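## Task

Take plates N06 and W09 out of plate hotel H1 and drop them into the loose waste bin WASTE, which must finish standing upright. Every other plate must finish resting in its own original slot, staying there without the robot holding it. At the end, open the gripper and move it away.

## Robot and tools

Robot: one four-axis plate-moving arm whose gripper always stays level. Joints, base to tip: vertical lift (0.000 to 0.550 m), shoulder (-2.000 to 2.000 rad), elbow (-2.800 to 2.800 rad), wrist yaw (-12.566 to 12.566 rad). Two fingers point along the gripper's +x axis and close along its y axis. The controlled point, end_effector_position, sits midway between the two rubber pads, about 2 to 3 cm behind the fingertips. Keep the elbow reading at least 0.4 rad away from 0, or the arm may fold and fault.

Scene frame: origin on the table top beneath the arm base, +z up, +y to the left when facing along +x. Hotel H1 has 6 slots numbered from the bottom; each plate carries an ID label on its front. A plate counts as home when it lies flat on its shelf's two prongs, short end forward, behind both front pins and between the side pins. Nest RG, in front of H1, is a place to set a plate down temporarily. WASTE is free-standing and can tip; you may lower a plate to its rim and release it. Plates in WASTE cannot be recovered.

execute_actions takes "actions": a list with zero or one item, plus optional "pictures" (boolean). An empty list just reports the current state. An item with "rows" (1 to 15 rows) and "steps" (1 to 15, default 15) runs that many control steps of 1/30 s; each row covers one step and the final row repeats if rows run out. An item with only "steps" (up to 300) is a wait counted from the previous result. A refused call does nothing.

A row is five numbers, each in [-1, 1]: dx, dy, dz, rz, opening. The first four form an offset, not an absolute pose, expressed in the gripper's own axes and measured from the gripper pose shown in the latest result (before any result has shown it, or for later calls in the same reply, from where the gripper is when the action begins). All rows in one action are measured from that same base, not chained. Scale: 1.0 equals 0.6 m for dx, dy, dz and 180 degrees for rz; rz rotates from +x toward +y. Because offsets come from the measured hand, repeating a small offset into something rigid does not press harder, but into something yielding it goes further. An all-zero offset is not a pause: it pulls the hand back to the base pose. Opening is absolute: +1 fully open (0.140 m), -1 closed (pads still 0.066 m apart). Closing fully takes at least about 0.6 s.

move: "target" is one such five-number row (same offset rules and scale); "speed" is top path speed in m/s, 0.002 to 0.5, default 0.25, with turning capped at twice that in rad/s. The path is straight, lasts 0.5 to 10 s (longer paths are cut off early), takes the shorter rotation, and ignores obstacles. The hand lags and may overshoot the speed, especially with the arm near straight. Opening is applied at the start. The result adds a "move:" line: done (at rest near target) or off_target, moving, held, fault, plus the remaining distance and any limits (paced = commanded pose was clipped; held = some steps were blocked, after which the arm may surge fast).

wait: "seconds" from 0 to 10; nothing new is commanded. zoom_image: "camera" is cam_high (896x504) or cam_wrist (504x504); "region" is [x0, y0, x1, y1] in pixels from the top-left, at most 504 by 504.

Each control step, the commanded pose is limited to within 70 mm and 16 degrees of the measured pose, then pursued by damped inverse kinematics. After an action ends, the arm continues only to the last clipped pose, so a far target may need several calls; check the reported pose. A "Hand target" line shows the pose currently being driven toward.

Result lines: the state line gives end_effector_position (m) and end_effector_quat_wxyz in the scene frame; printed position may drift at long reach. Joint positions list lift, shoulder, elbow, wrist yaw, then pad gap in metres. grip_measured is finger opening on the command scale (readings may be off by about 1 mm consistently). "pose unreachable" means a clearance check altered or blocked the command; HELD marks steps where the row was not fully sent. MOTOR HOT appears from 85 °C; at 100 °C an OVER-TEMPERATURE FAULT brakes the arm until it cools. Holding loads heats motors.

Gripping: command an opening about 0.04 below grip_measured for a firm hold, less for a gentle one. Pads give roughly 18 N each; closing fast can squeeze harder or even spring open. Occasional external tugs on a held part or pushes on loose items may happen.

Avoid: contact torque at a joint load limit (lift 55.2 N, shoulder 8.28 N m, elbow 4.14 N m, wrist yaw 1.38 N m, held weight included) triggers a 10 s stop and drops the rest of the call. Fast contacts and targets set deep past a contact hit and press harder. Do not drop, slam or knock anything, especially off the table, and do not tip WASTE or disturb other plates' slots. Finish with the gripper open and withdrawn.

Each tool is called after "Emit:" in YAML: its name, and indented under it one key for each argument.

## Session

Emit:
execute_actions:
  actions: []

Scene clock: 0.00 s of 9600.00 s.
end_effector_position=(+0.4815, +0.1972, +0.3570) grip_measured=+1.00 end_effector_quat_wxyz=(+0.998, +0.000, +0.000, -0.068)
Joint positions: [ 0.352  1.807  1.099 -3.042  0.14 ]
Motor temperatures (°C, as the motors report them): [29 23 23 23]
Hand target: +0.482, +0.197, +0.357; +0.998, +0.000, +0.000, -0.068

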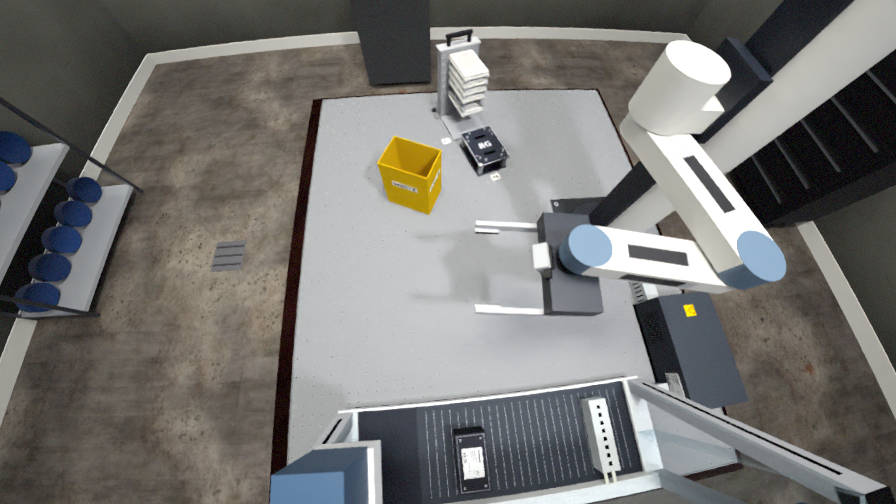

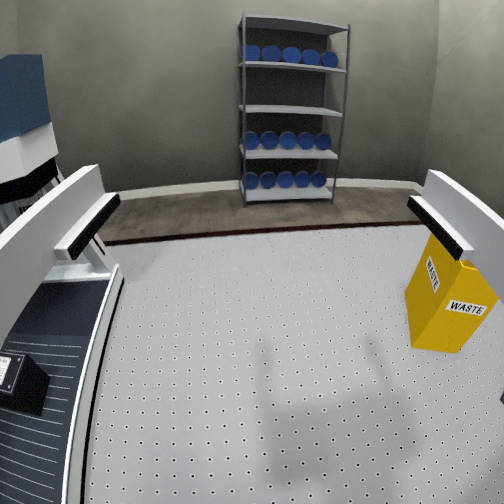

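Emit:
zoom_image:
  camera: "cam_high"
  region: [370, 20, 570, 220]

Region (370, 20, 570, 220) of cam_high's 896x504 image, scaled by 2.520, with more detail than that image has.

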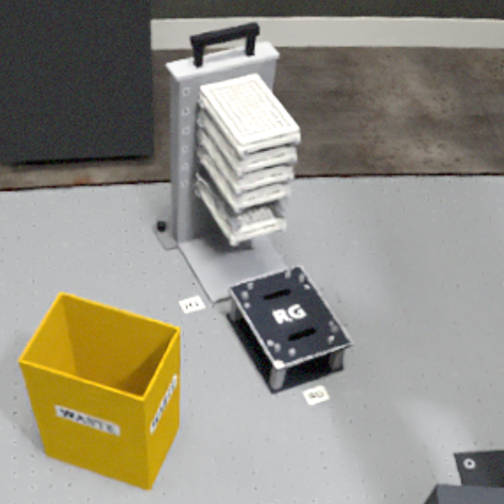

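Emit:
move:
  target: [0.004, -0.415, 0, -0.345, 1]
  speed: 0.3

Scene clock: 23.03 s of 9600.00 s.
end_effector_position=(+0.4500, -0.0498, +0.3570) grip_measured=+1.00 end_effector_quat_wxyz=(+0.819, +0.000, +0.000, -0.573)
Joint positions: [ 0.352  1.292  0.953 -3.465  0.14 ]
Motor temperatures (°C, as the motors report them): [29 23 23 23]
Hand target: +0.450, -0.050, +0.357; +0.820, +0.000, +0.000, -0.573
Off the commanded pose: 0.000 m, 0 deg.
After step 90, 17.87 s passed at rest.
move: done

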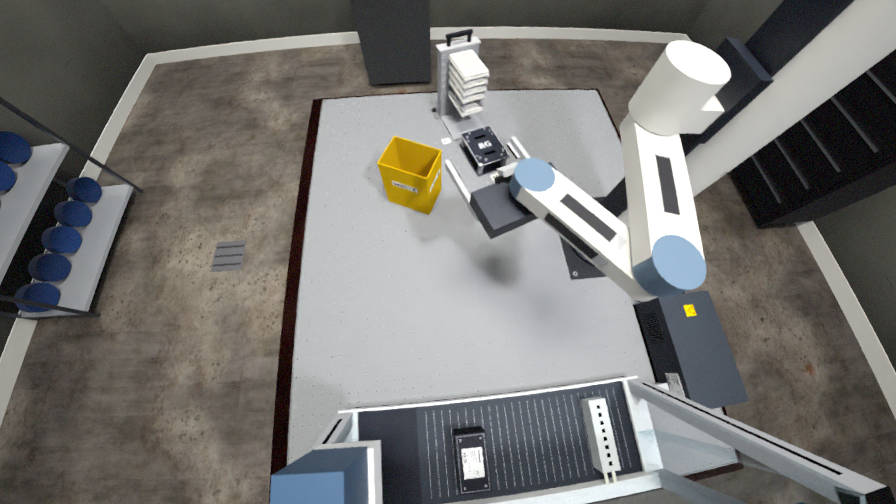

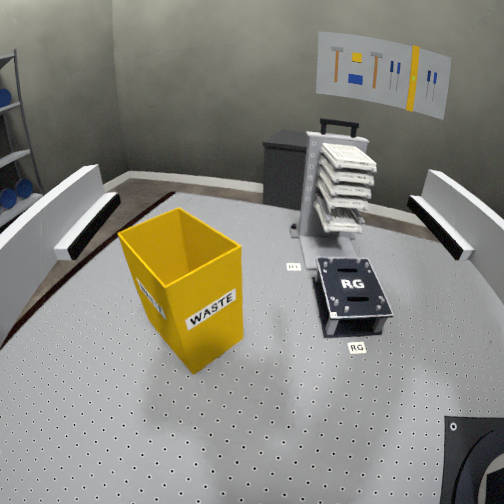

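Emit:
zoom_image:
  camera: "cam_wrist"
  region: [280, 110, 420, 250]

Region (280, 110, 420, 250) of cam_wrist's 504x504 image, scaled by 3.600, with more detail than that image has.

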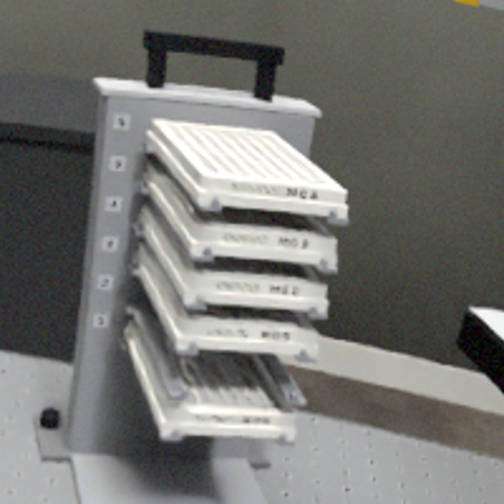

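Emit:
move:
  target: [0.27, -0.33, -0.05, 0, 1]
  speed: 0.25

Scene clock: 51.83 s of 9600.00 s.
end_effector_position=(+0.3198, -0.2699, +0.3270) grip_measured=+1.00 end_effector_quat_wxyz=(+0.819, +0.000, +0.000, -0.573)
Joint positions: [ 0.322  0.062  0.644 -1.926  0.14 ]
Motor temperatures (°C, as the motors report them): [29 23 23 23]
Hand target: +0.320, -0.270, +0.327; +0.819, +0.000, +0.000, -0.573
Off the commanded pose: 0.000 m, 0 deg.
After step 90, 24.23 s passed at rest.
move: done

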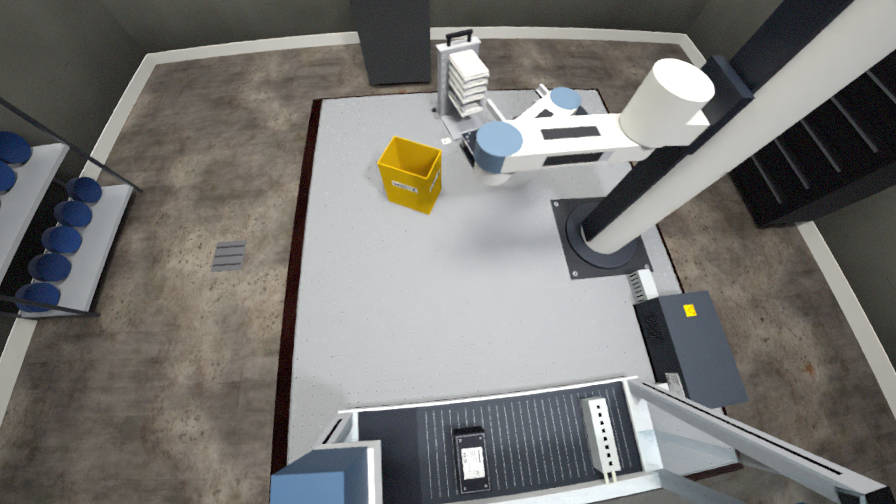

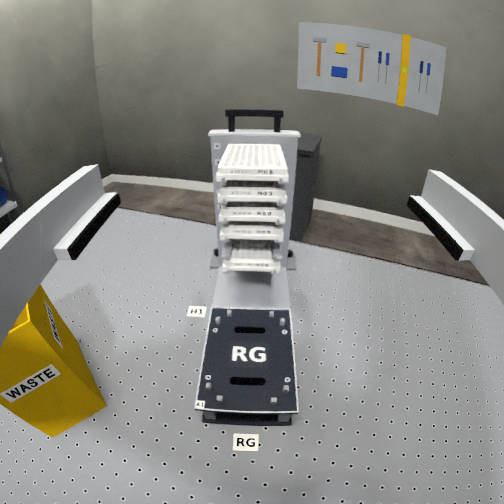

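Emit:
zoom_image:
  camera: "cam_wrist"
  region: [190, 130, 320, 290]

Emit:
zoom_image:
  camera: "cam_wrist"
  region: [170, 280, 330, 460]

Region (190, 130, 320, 290) of cam_wrist's 504x504 image, scaled by 3.150, with more detail than that image has; it fills the left 410 columns of this view, and the rest is white.

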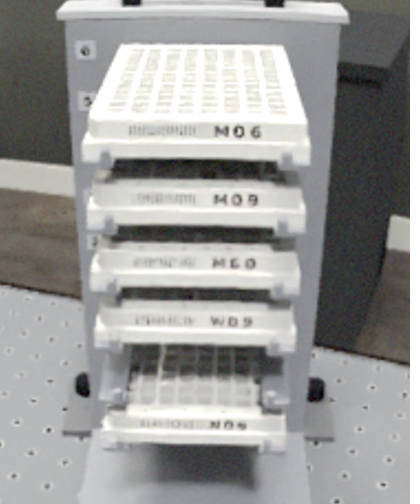

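Region (170, 280, 330, 460) of cam_wrist's 504x504 image, scaled by 2.800, with more detail than that image has.

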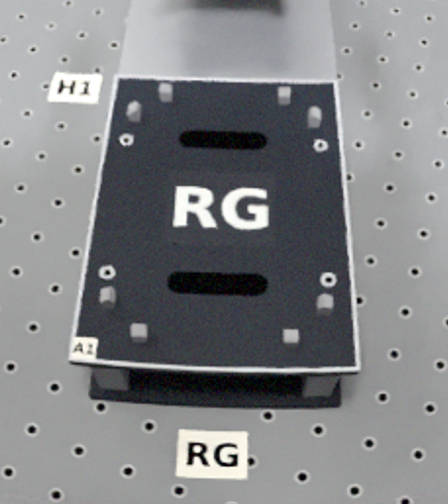

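Emit:
move:
  target: [0.15, 0, -0.13, -0.008, 1]
  speed: 0.2

Scene clock: 68.90 s of 9600.00 s.
end_effector_position=(+0.3507, -0.3545, +0.2489) grip_measured=+1.00 end_effector_quat_wxyz=(+0.812, +0.000, +0.000, -0.583)
Joint positions: [ 0.244 -0.115  1.026 -2.157  0.14 ]
Motor temperatures (°C, as the motors report them): [29 23 23 23]
Hand target: +0.351, -0.354, +0.249; +0.812, +0.000, +0.000, -0.583
Off the commanded pose: 0.000 m, 0 deg.
After step 90, 13.13 s passed at rest.
move: done

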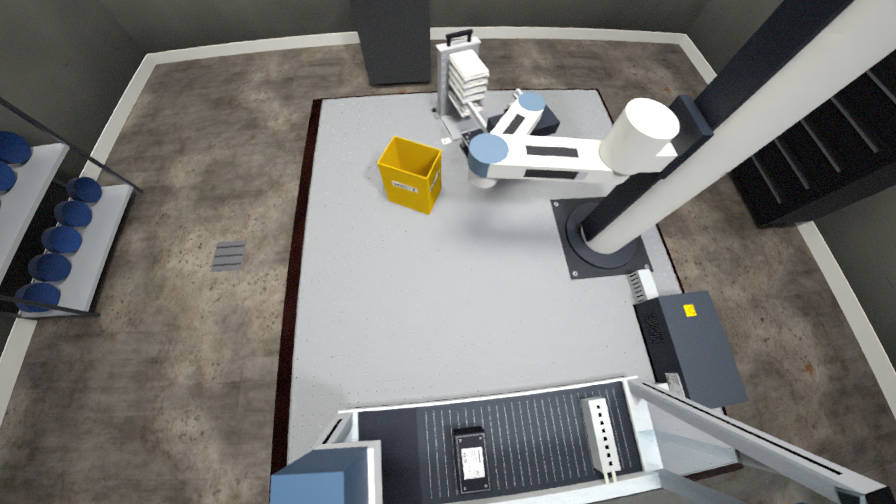

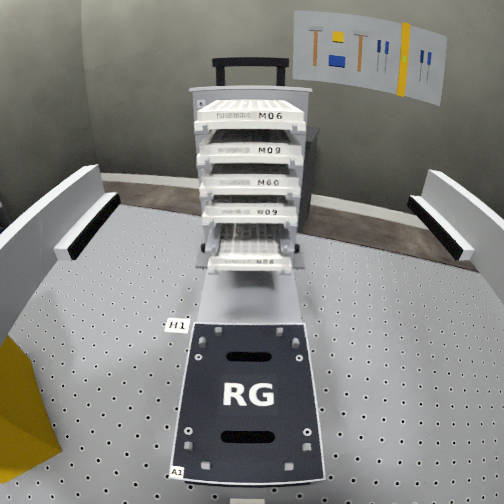

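Emit:
zoom_image:
  camera: "cam_wrist"
  region: [160, 90, 350, 290]

Region (160, 90, 350, 290) of cam_wrist's 504x504 image, scaled by 2.520, with more detail than that image has; it fills the left 479 columns of this view, and the rest is white.

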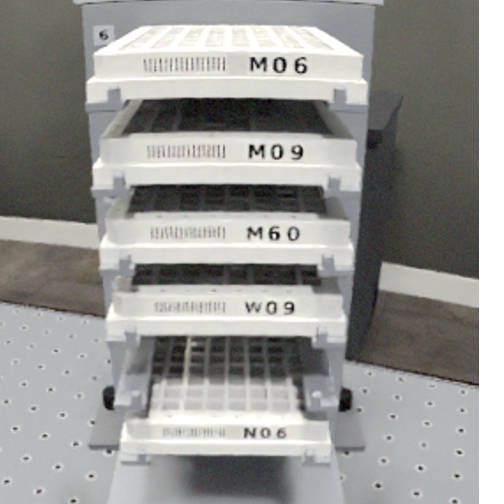

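Emit:
move:
  target: [0.2, 0.012, -0.0815, 0, 1]
  speed: 0.15

Scene clock: 92.40 s of 9600.00 s.
end_effector_position=(+0.3960, -0.4659, +0.2000) grip_measured=+1.00 end_effector_quat_wxyz=(+0.812, +0.000, +0.000, -0.583)
Joint positions: [ 0.195 -0.395  1.616 -2.467  0.14 ]
Motor temperatures (°C, as the motors report them): [29 23 23 23]
Hand target: +0.396, -0.466, +0.200; +0.812, +0.000, +0.000, -0.583
Off the commanded pose: 0.000 m, 0 deg.
After step 90, 19.33 s passed at rest.
move: done

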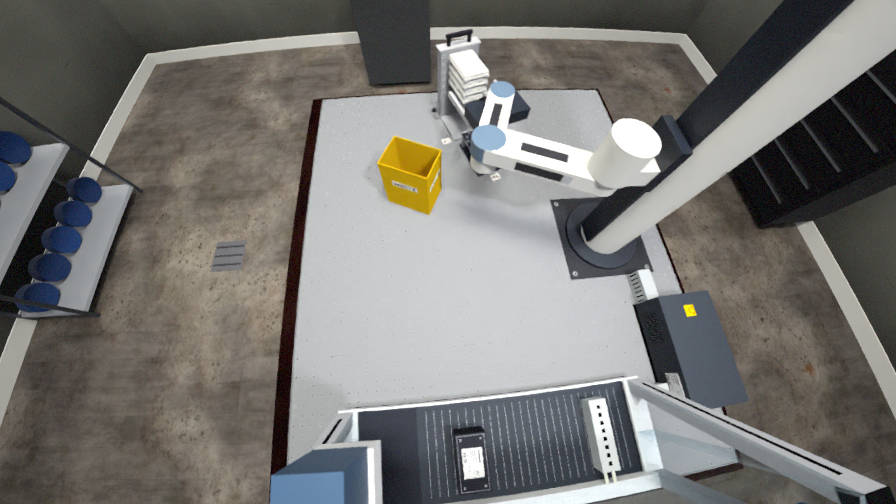

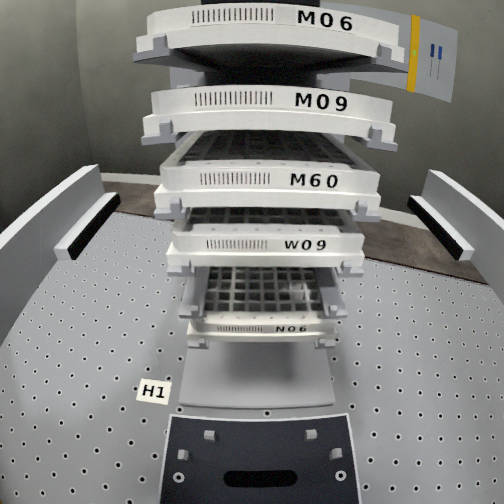

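Emit:
execute_actions:
  actions:
    - {"rows": [[0,0,0,0,0.05]], "steps": 15}

Scene clock: 99.83 s of 9600.00 s.
end_effector_position=(+0.3960, -0.4659, +0.2000) grip_measured=+0.05 end_effector_quat_wxyz=(+0.812, +0.000, +0.000, -0.583)
Joint positions: [ 0.195 -0.395  1.616 -2.467  0.105]
Motor temperatures (°C, as the motors report them): [29 23 23 23]
Hand target: +0.396, -0.466, +0.200; +0.812, +0.000, +0.000, -0.583
Off the commanded pose: 0.000 m, 0 deg.
Steps of this call (steps 1 to 90: nothing new was sent; then 3.93 s passed at rest; steps 91 to 105: all 15 steps of this action). Readings (end_effector_position):
91: (+0.3960, -0.4659, +0.2000)
92: (+0.3960, -0.4659, +0.2000)
94: (+0.3960, -0.4659, +0.2000)
98: (+0.3960, -0.4659, +0.2000)
105: the state above

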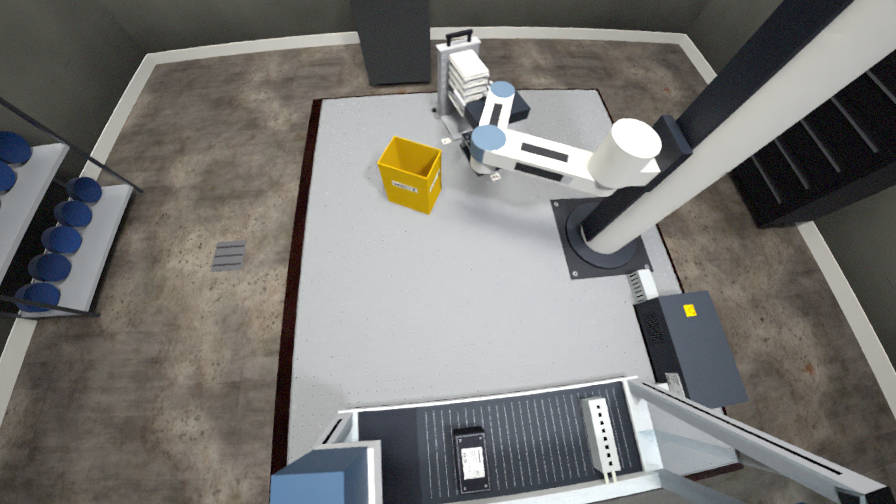

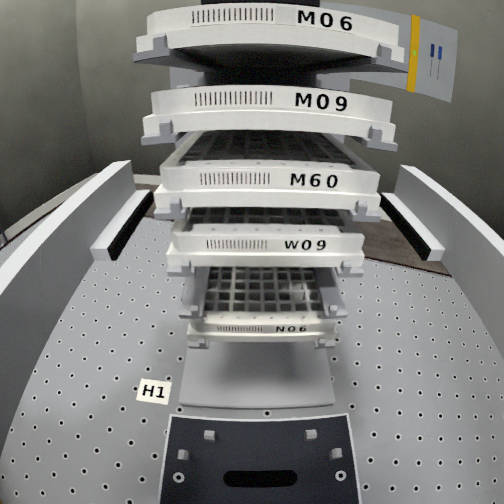

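Emit:
zoom_image:
  camera: "cam_wrist"
  region: [80, 150, 280, 350]

Region (80, 150, 280, 350) of cam_wrist's 504x504 image, scaled by 2.520, with more detail than that image has.

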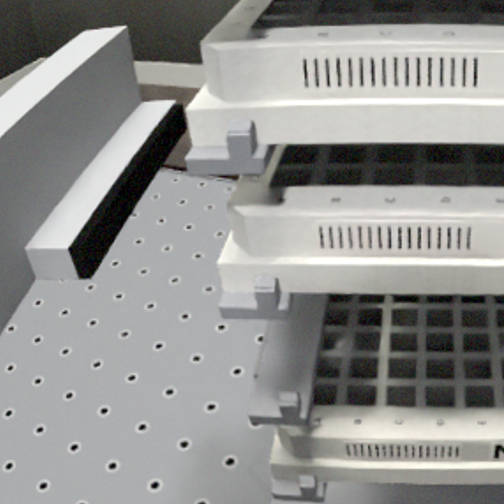

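Emit:
zoom_image:
  camera: "cam_wrist"
  region: [290, 200, 440, 350]

Region (290, 200, 440, 350) of cam_wrist's 504x504 image, scaled by 3.360, with more detail than that image has.

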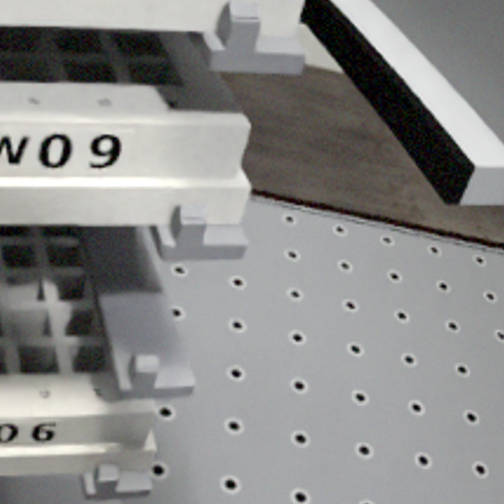

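Emit:
move:
  target: [0.0, 0, -0.0308, 0, 0.0]
  speed: 0.05

Emit:
zoom_image:
  camera: "cam_wrist"
  region: [90, 150, 450, 300]

Scene clock: 138.80 s of 9600.00 s.
end_effector_position=(+0.3960, -0.4659, +0.1815) grip_measured=+0.00 end_effector_quat_wxyz=(+0.812, +0.000, +0.000, -0.583)
Joint positions: [ 0.176 -0.395  1.616 -2.467  0.103]
Motor temperatures (°C, as the motors report them): [29 23 23 23]
Hand target: +0.396, -0.466, +0.182; +0.812, +0.000, +0.000, -0.583
Off the commanded pose: 0.000 m, 0 deg.
After step 90, 35.27 s passed at rest.
move: done

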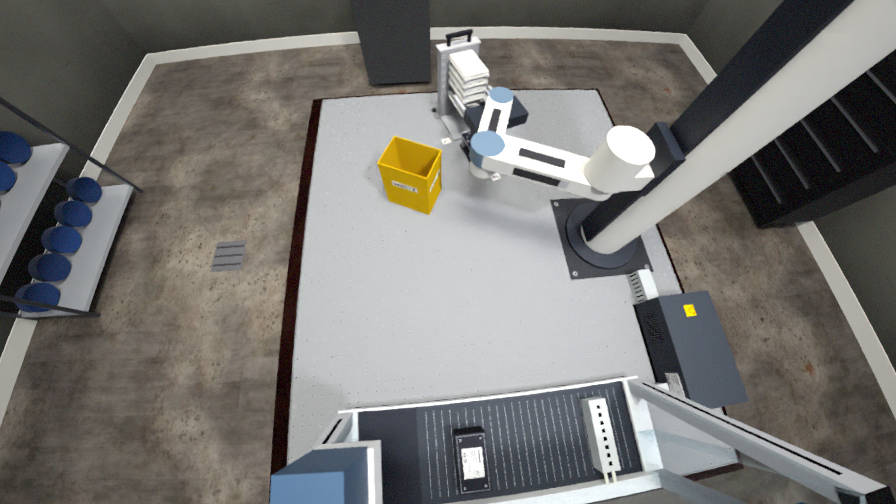

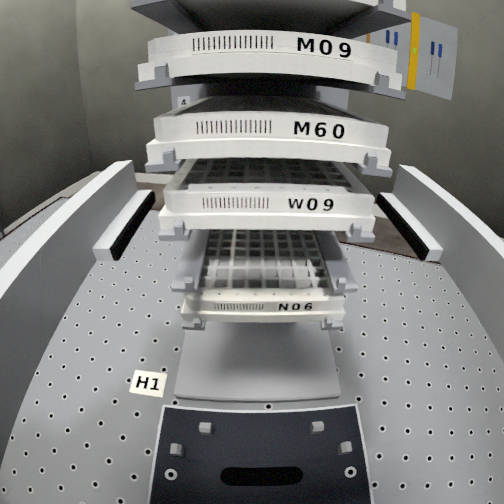

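Region (90, 150, 450, 300) of cam_wrist's 504x504 image, scaled by 1.400, with more detail than that image has; it fills the top 210 rows of this view, and the rest is white.

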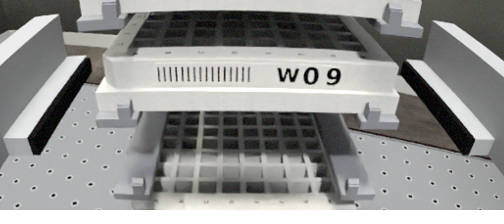

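Emit:
move:
  target: [0.093, 0.001, 0, 0, 0.0]
  speed: 0.06

Scene clock: 145.53 s of 9600.00 s.
end_effector_position=(+0.4143, -0.5186, +0.1815) grip_measured=+0.00 end_effector_quat_wxyz=(+0.812, +0.000, +0.000, -0.583)
Joint positions: [ 0.176 -0.564  1.959 -2.64   0.103]
Motor temperatures (°C, as the motors report them): [29 23 23 23]
Hand target: +0.414, -0.519, +0.181; +0.812, +0.000, +0.000, -0.583
Off the commanded pose: 0.000 m, 0 deg.
After step 90, 2.57 s passed at rest.
move: done

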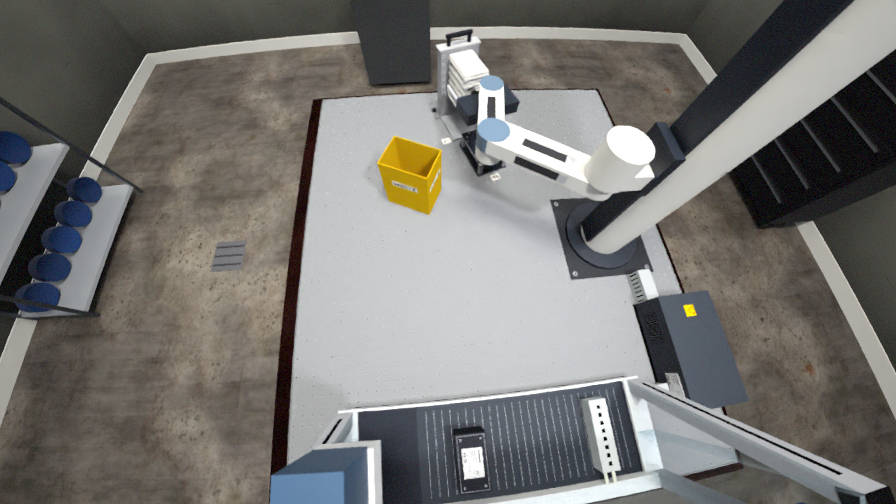

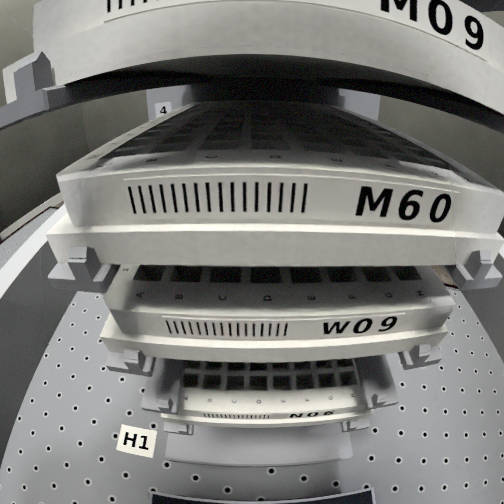

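Emit:
execute_actions:
  actions:
    - {"rows": [[0,0,0,0,-0.1],[0,0,0,0,-0.2],[0,0,0,0,-0.28],[0,0,0,0,-0.34],[0,0,0,0,-0.38],[0,0,0,0,-0.41],[0,0,0,0,-0.43],[0,0,0,0,-0.45],[0,0,0,0,-0.46],[0,0,0,0,-0.47],[0,0,0,0,-0.48],[0,0,0,0,-0.49],[0,0,0,0,-0.50],[0,0,0,0,-0.51]], "steps": 15}
  pictures: false

Scene clock: 149.30 s of 9600.00 s.
end_effector_position=(+0.4143, -0.5186, +0.1815) grip_measured=-0.49 end_effector_quat_wxyz=(+0.812, +0.000, +0.000, -0.583)
Joint positions: [ 0.176 -0.564  1.959 -2.64   0.085]
Motor temperatures (°C, as the motors report them): [29 23 23 23]
Hand target: +0.414, -0.519, +0.181; +0.812, +0.000, +0.000, -0.583
Off the commanded pose: 0.000 m, 0 deg.
Steps of this call (steps 1 to 90: nothing new was sent; then 0.27 s passed at rest; steps 91 to 105: all 15 steps of this action). Readings (end_effector_position):
91: (+0.4143, -0.5186, +0.1815)
92: (+0.4143, -0.5186, +0.1815)
94: (+0.4143, -0.5186, +0.1815)
98: (+0.4143, -0.5186, +0.1815)
105: the state above

Emit:
execute_actions:
  actions:
    - {"rows": [[0,0,0,0,-0.52],[0,0,0,0,-0.53],[0,0,0,0,-0.54]], "steps": 12}
  pictures: false

Scene clock: 151.37 s of 9600.00 s.
end_effector_position=(+0.4143, -0.5186, +0.1815) grip_measured=-0.49 end_effector_quat_wxyz=(+0.812, +0.000, +0.000, -0.583)
Joint positions: [ 0.176 -0.564  1.959 -2.64   0.085]
Motor temperatures (°C, as the motors report them): [29 23 23 23]
Hand target: +0.414, -0.519, +0.181; +0.812, +0.000, +0.000, -0.583
Off the commanded pose: 0.000 m, 0 deg.
Steps of this call (steps 1 to 50: nothing new was sent; steps 51 to 62: all 12 steps of this action). Readings (end_effector_position):
51: (+0.4143, -0.5186, +0.1815)
52: (+0.4143, -0.5186, +0.1815)
54: (+0.4143, -0.5186, +0.1815)
58: (+0.4143, -0.5186, +0.1815)
62: the state above

Emit:
move:
  target: [0, 0, 0.0115, 0, -0.54]
  speed: 0.02

Scene clock: 154.23 s of 9600.00 s.
end_effector_position=(+0.4143, -0.5186, +0.1884) grip_measured=-0.49 end_effector_quat_wxyz=(+0.812, +0.000, +0.000, -0.583)
Joint positions: [ 0.183 -0.564  1.959 -2.64   0.085]
Motor temperatures (°C, as the motors report them): [29 23 23 23]
Hand target: +0.414, -0.519, +0.188; +0.812, +0.000, +0.000, -0.583
Off the commanded pose: 0.000 m, 0 deg.
move: done

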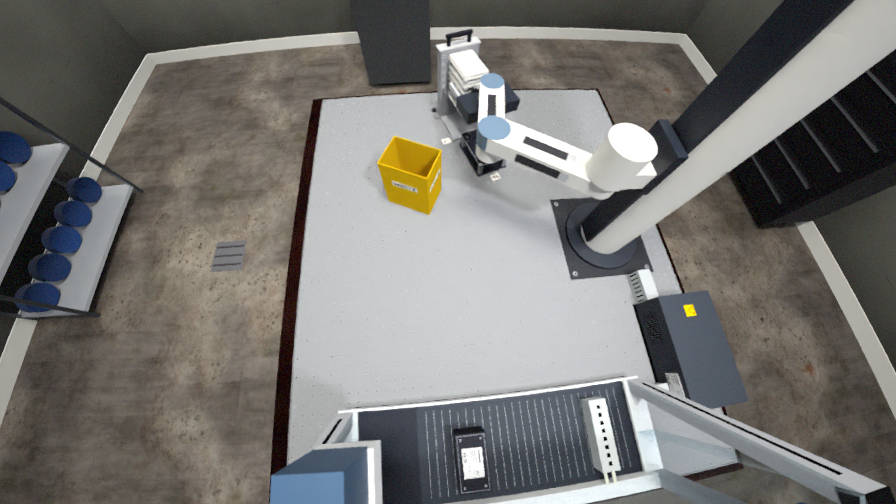

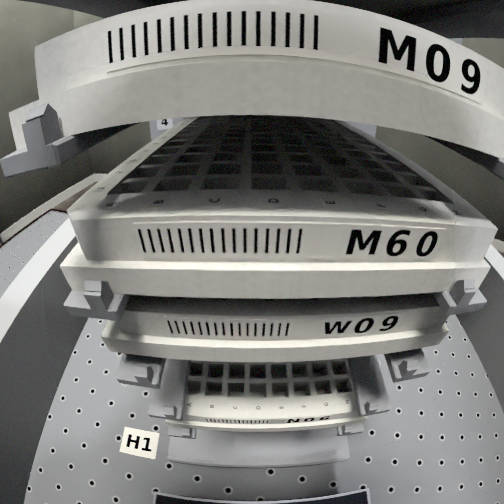

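Emit:
move:
  target: [-0.04, 0, 0, 0, -0.54]
  speed: 0.03

Scene clock: 157.77 s of 9600.00 s.
end_effector_position=(+0.4066, -0.4959, +0.1884) grip_measured=-0.49 end_effector_quat_wxyz=(+0.812, +0.000, +0.000, -0.583)
Joint positions: [ 0.183 -0.487  1.803 -2.561  0.085]
Motor temperatures (°C, as the motors report them): [29 23 23 23]
Hand target: +0.407, -0.496, +0.188; +0.812, +0.000, +0.000, -0.583
Off the commanded pose: 0.000 m, 0 deg.
move: done

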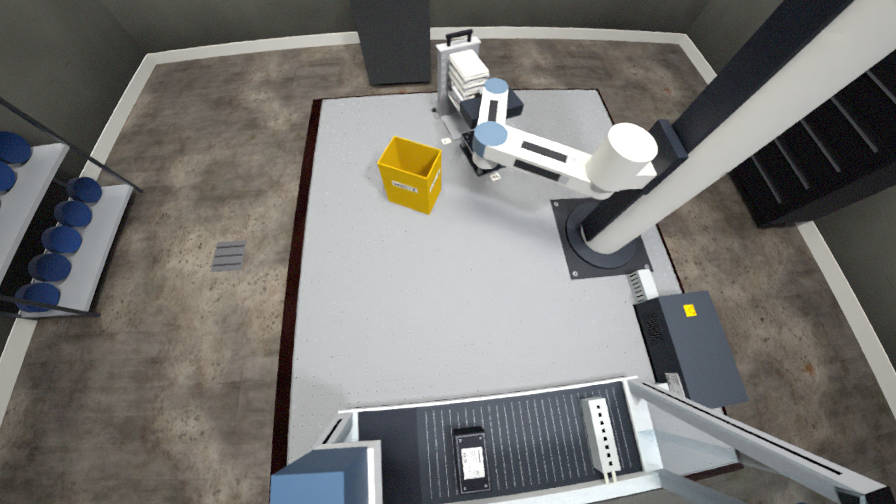

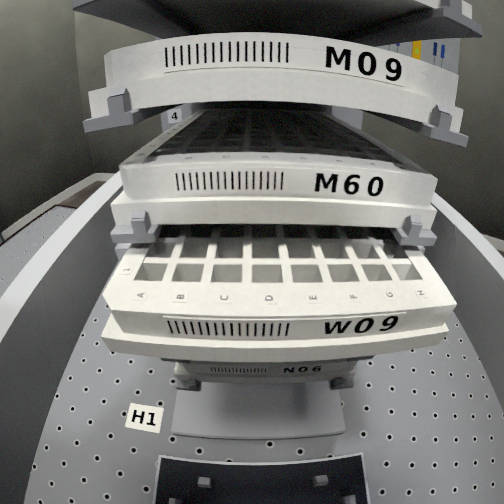

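Emit:
move:
  target: [-0.205, 0, 0, 0, -0.54]
  speed: 0.08

Scene clock: 161.07 s of 9600.00 s.
end_effector_position=(+0.3672, -0.3793, +0.1884) grip_measured=-0.49 end_effector_quat_wxyz=(+0.812, +0.000, +0.000, -0.583)
Joint positions: [ 0.183 -0.159  1.162 -2.249  0.085]
Motor temperatures (°C, as the motors report them): [29 23 23 23]
Hand target: +0.367, -0.379, +0.188; +0.812, +0.000, +0.000, -0.583
Off the commanded pose: 0.000 m, 0 deg.
move: done

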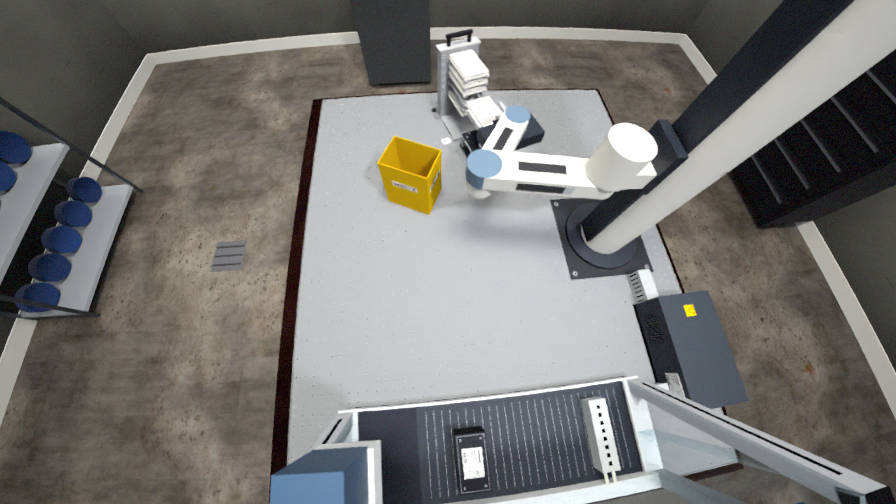

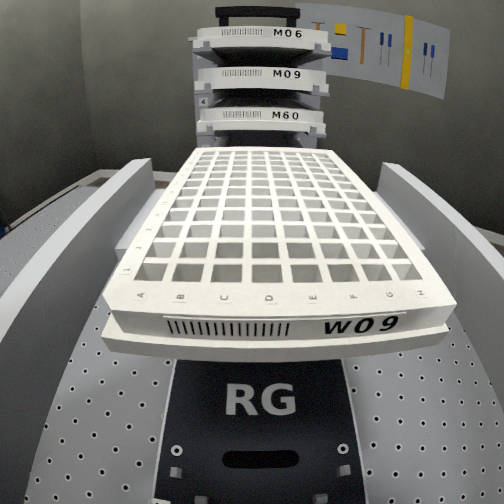

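Emit:
move:
  target: [-0.03, 0, 0.09, 0, -0.54]
  speed: 0.15

Scene clock: 177.10 s of 9600.00 s.
end_effector_position=(+0.3614, -0.3623, +0.2424) grip_measured=-0.49 end_effector_quat_wxyz=(+0.812, +0.000, +0.000, -0.584)
Joint positions: [ 0.237 -0.115  1.081 -2.213  0.085]
Motor temperatures (°C, as the motors report them): [29 23 23 23]
Hand target: +0.361, -0.362, +0.242; +0.812, +0.000, +0.000, -0.583
Off the commanded pose: 0.000 m, 0 deg.
After step 90, 12.30 s passed at rest.
move: done

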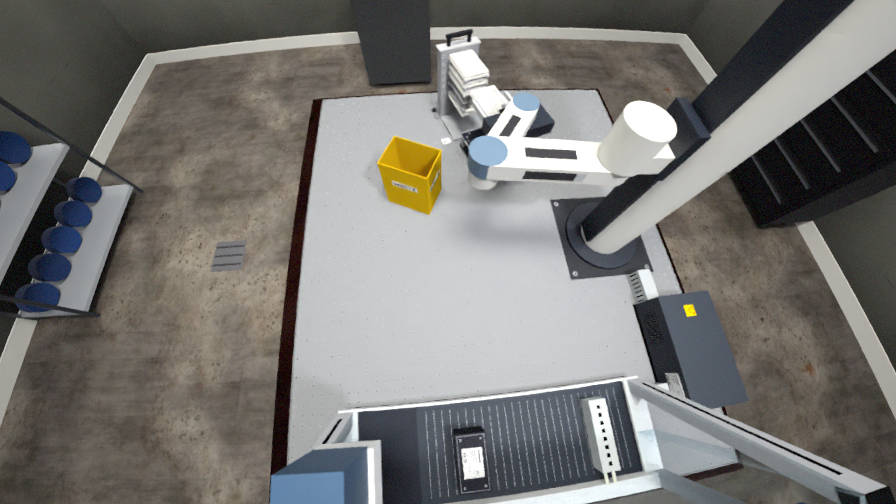

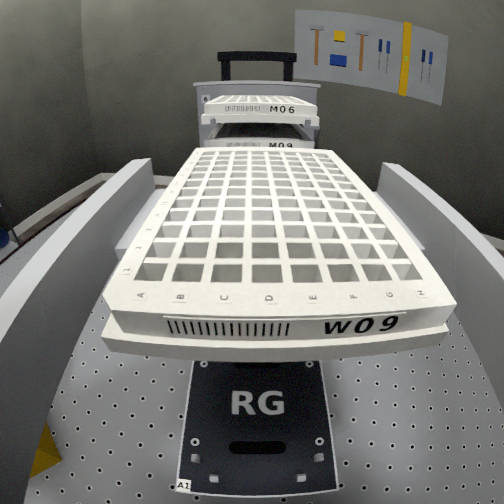

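Emit:
move:
  target: [-0.0725, 0.509, 0, 0.251, -0.54]
  speed: 0.2

Scene clock: 181.90 s of 9600.00 s.
end_effector_position=(+0.6370, -0.2234, +0.2424) grip_measured=-0.49 end_effector_quat_wxyz=(+0.974, +0.000, +0.000, -0.226)
Joint positions: [ 0.237  0.25   1.595 -2.303  0.085]
Motor temperatures (°C, as the motors report them): [29 23 23 23]
Hand target: +0.637, -0.224, +0.242; +0.974, +0.000, +0.000, -0.227
Off the commanded pose: 0.000 m, 0 deg.
move: done

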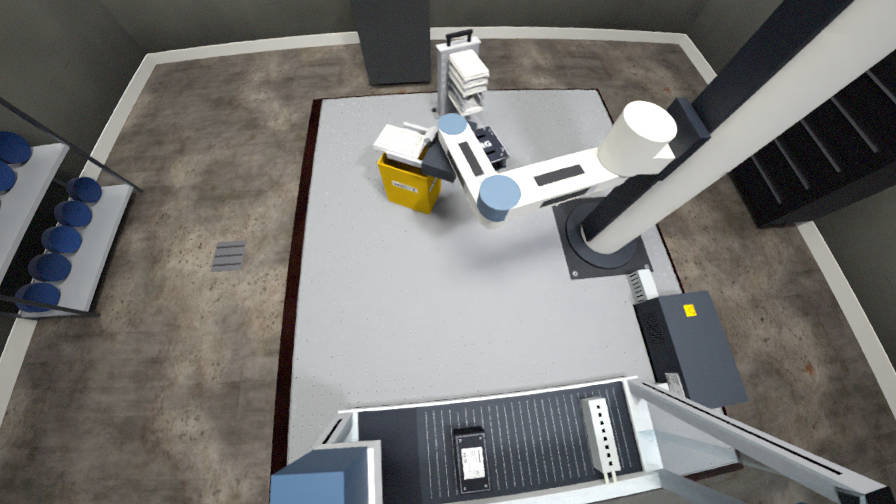

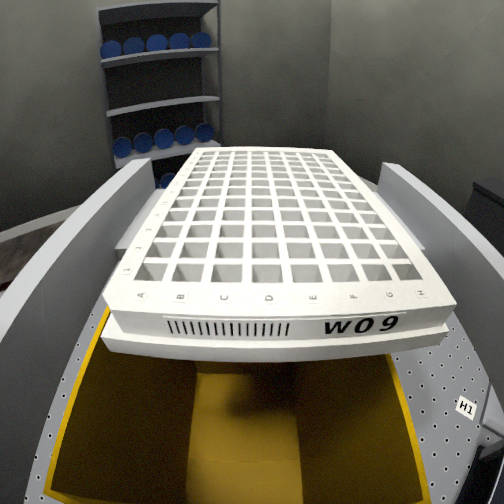

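Emit:
move:
  target: [-0.04, 0.021, -0.045, 0, -0.54]
  speed: 0.06

Scene clock: 190.50 s of 9600.00 s.
end_effector_position=(+0.6211, -0.2015, +0.2154) grip_measured=-0.49 end_effector_quat_wxyz=(+0.974, +0.000, +0.000, -0.226)
Joint positions: [ 0.21   0.341  1.468 -2.265  0.085]
Motor temperatures (°C, as the motors report them): [29 23 23 23]
Hand target: +0.621, -0.202, +0.215; +0.974, +0.000, +0.000, -0.226
Off the commanded pose: 0.000 m, 0 deg.
After step 90, 4.73 s passed at rest.
move: done

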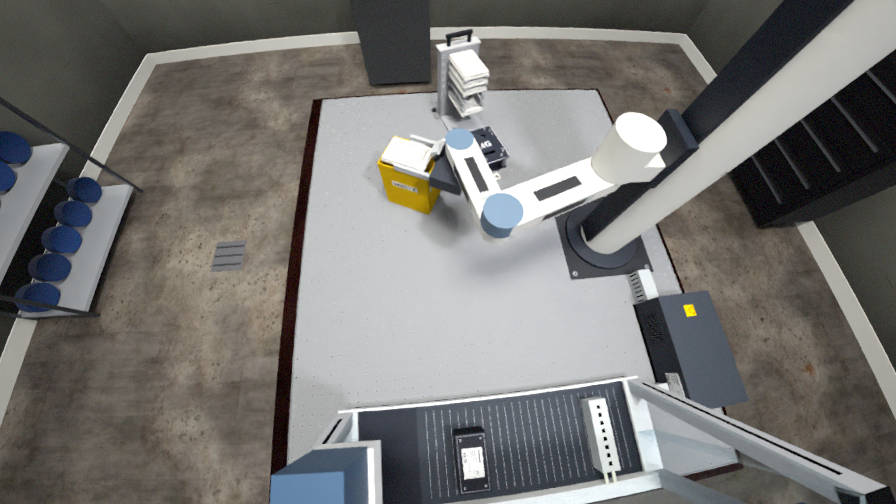

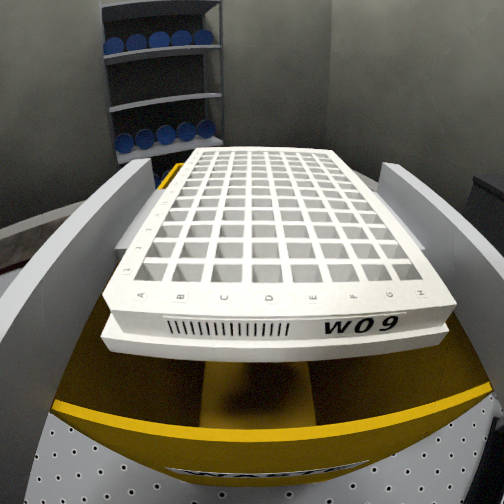

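Emit:
move:
  target: [0.003, -0.004, -0.011, 0, -0.54]
  speed: 0.02

Emit:
execute_actions:
  actions:
    - {"rows": [[0,0,0,0,-0.2]], "steps": 15}

Scene clock: 206.43 s of 9600.00 s.
end_effector_position=(+0.6214, -0.2021, +0.2148) grip_measured=-0.49 end_effector_quat_wxyz=(+0.974, +0.000, +0.000, -0.225)
Joint positions: [ 0.21   0.337  1.471 -2.263  0.085]
Motor temperatures (°C, as the motors report them): [29 23 23 23]
Hand target: +0.621, -0.202, +0.214; +0.974, +0.000, +0.000, -0.225
Off the commanded pose: 0.006 m, 0 deg.
TORQUE FAULT: the external load on joint 1 (lift) reached its load limit, and the arm stopped for 10 seconds. The arm's remaining commands of this call were not run. The arm holds where it stopped, with its grip as last carried out, and accepts commands again: back off and push less far. The arm stops again, at the same cost, whenever a joint's load reaches its limit.
After step 90, 2.67 s passed at rest.
move: fault

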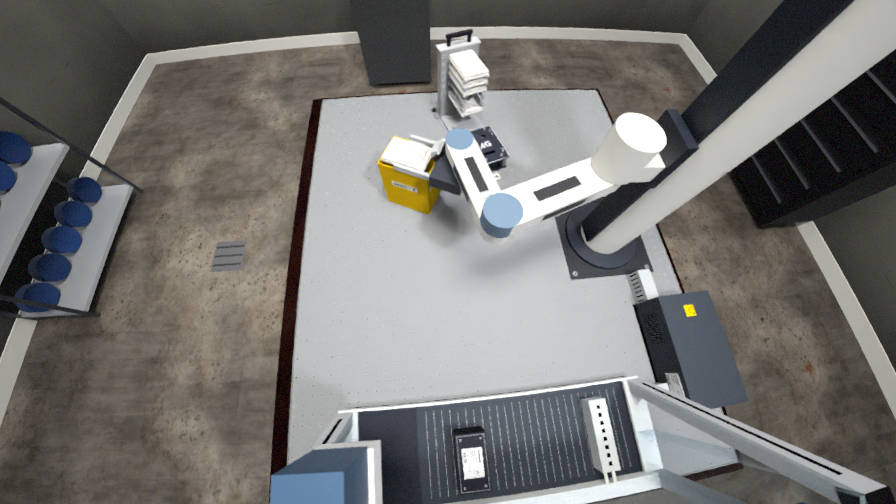

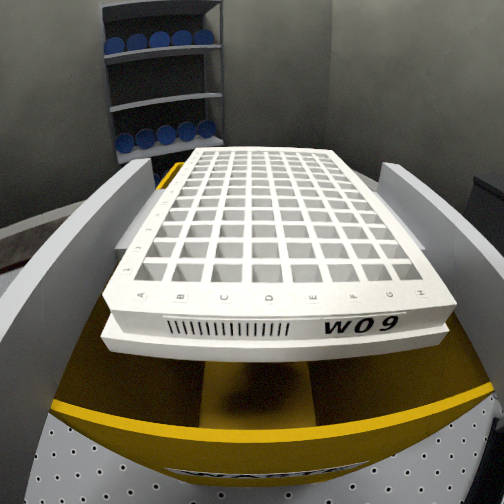

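not run: a fault stop came before this call.

Emit:
execute_actions:
  actions:
    - {"rows": [[0,0,0.004,0,-0.54],[0,0,0.005,0,-0.54],[0,0,0.005,0,-0.54],[0,0,0.005,0,-0.54],[0,0,0.005,0,-0.54],[0,0,0.005,0,-0.54],[0,0,0.005,0,-0.54],[0,0,0.005,0,-0.2]], "steps": 15}

Scene clock: 209.37 s of 9600.00 s.
end_effector_position=(+0.6214, -0.2021, +0.2178) grip_measured=-0.20 end_effector_quat_wxyz=(+0.974, +0.000, +0.000, -0.225)
Joint positions: [ 0.213  0.337  1.471 -2.263  0.096]
Motor temperatures (°C, as the motors report them): [29 23 23 23]
Hand target: +0.621, -0.202, +0.218; +0.974, +0.000, +0.000, -0.225
Off the commanded pose: 0.000 m, 0 deg.
Steps of this call (steps 1 to 73: nothing new was sent; steps 74 to 88: all 15 steps of this action). Readings (end_effector_position):
74: (+0.6214, -0.2021, +0.2151)
75: (+0.6214, -0.2021, +0.2168)
77: (+0.6214, -0.2021, +0.2179)
81: (+0.6214, -0.2021, +0.2178)
88: the state above

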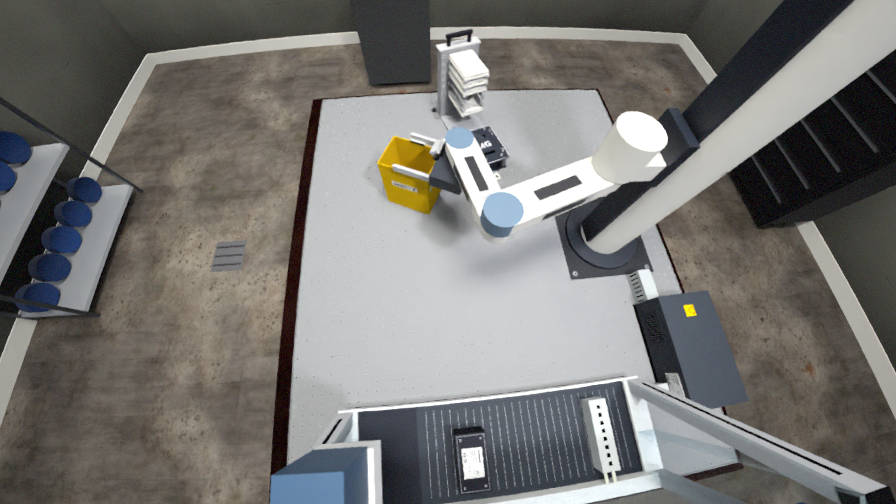

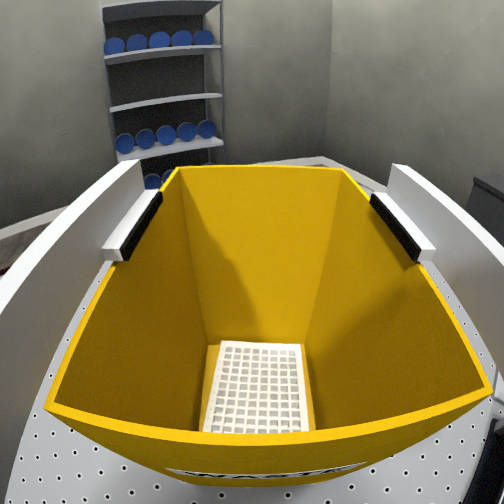

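Emit:
move:
  target: [-0.2513, -0.4512, 0.03, -0.252, 0.0]
  speed: 0.25

Scene clock: 215.17 s of 9600.00 s.
end_effector_position=(+0.3669, -0.3791, +0.2358) grip_measured=+0.00 end_effector_quat_wxyz=(+0.812, +0.000, +0.000, -0.584)
Joint positions: [ 0.231 -0.158  1.161 -2.25   0.103]
Motor temperatures (°C, as the motors report them): [29 23 23 23]
Hand target: +0.367, -0.379, +0.236; +0.812, +0.000, +0.000, -0.584
Off the commanded pose: 0.000 m, 0 deg.
After step 90, 0.87 s passed at rest.
move: done

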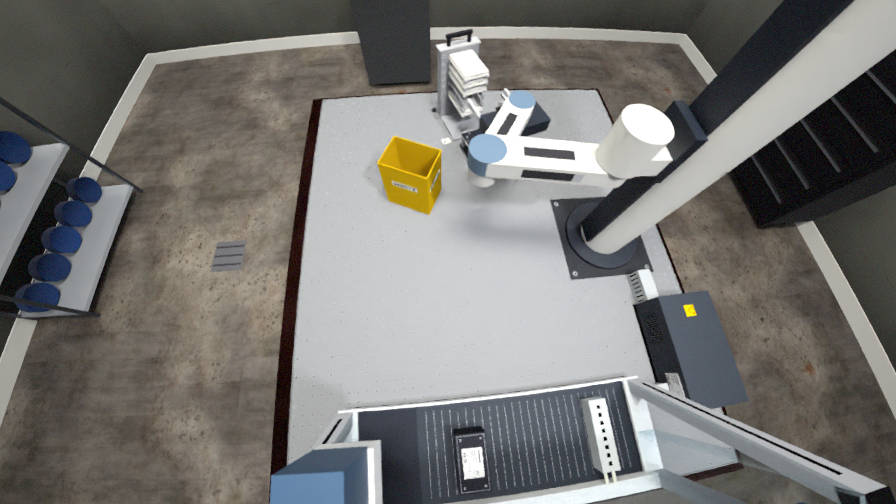

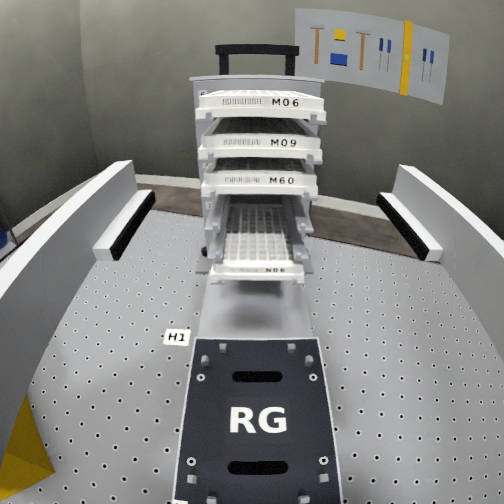

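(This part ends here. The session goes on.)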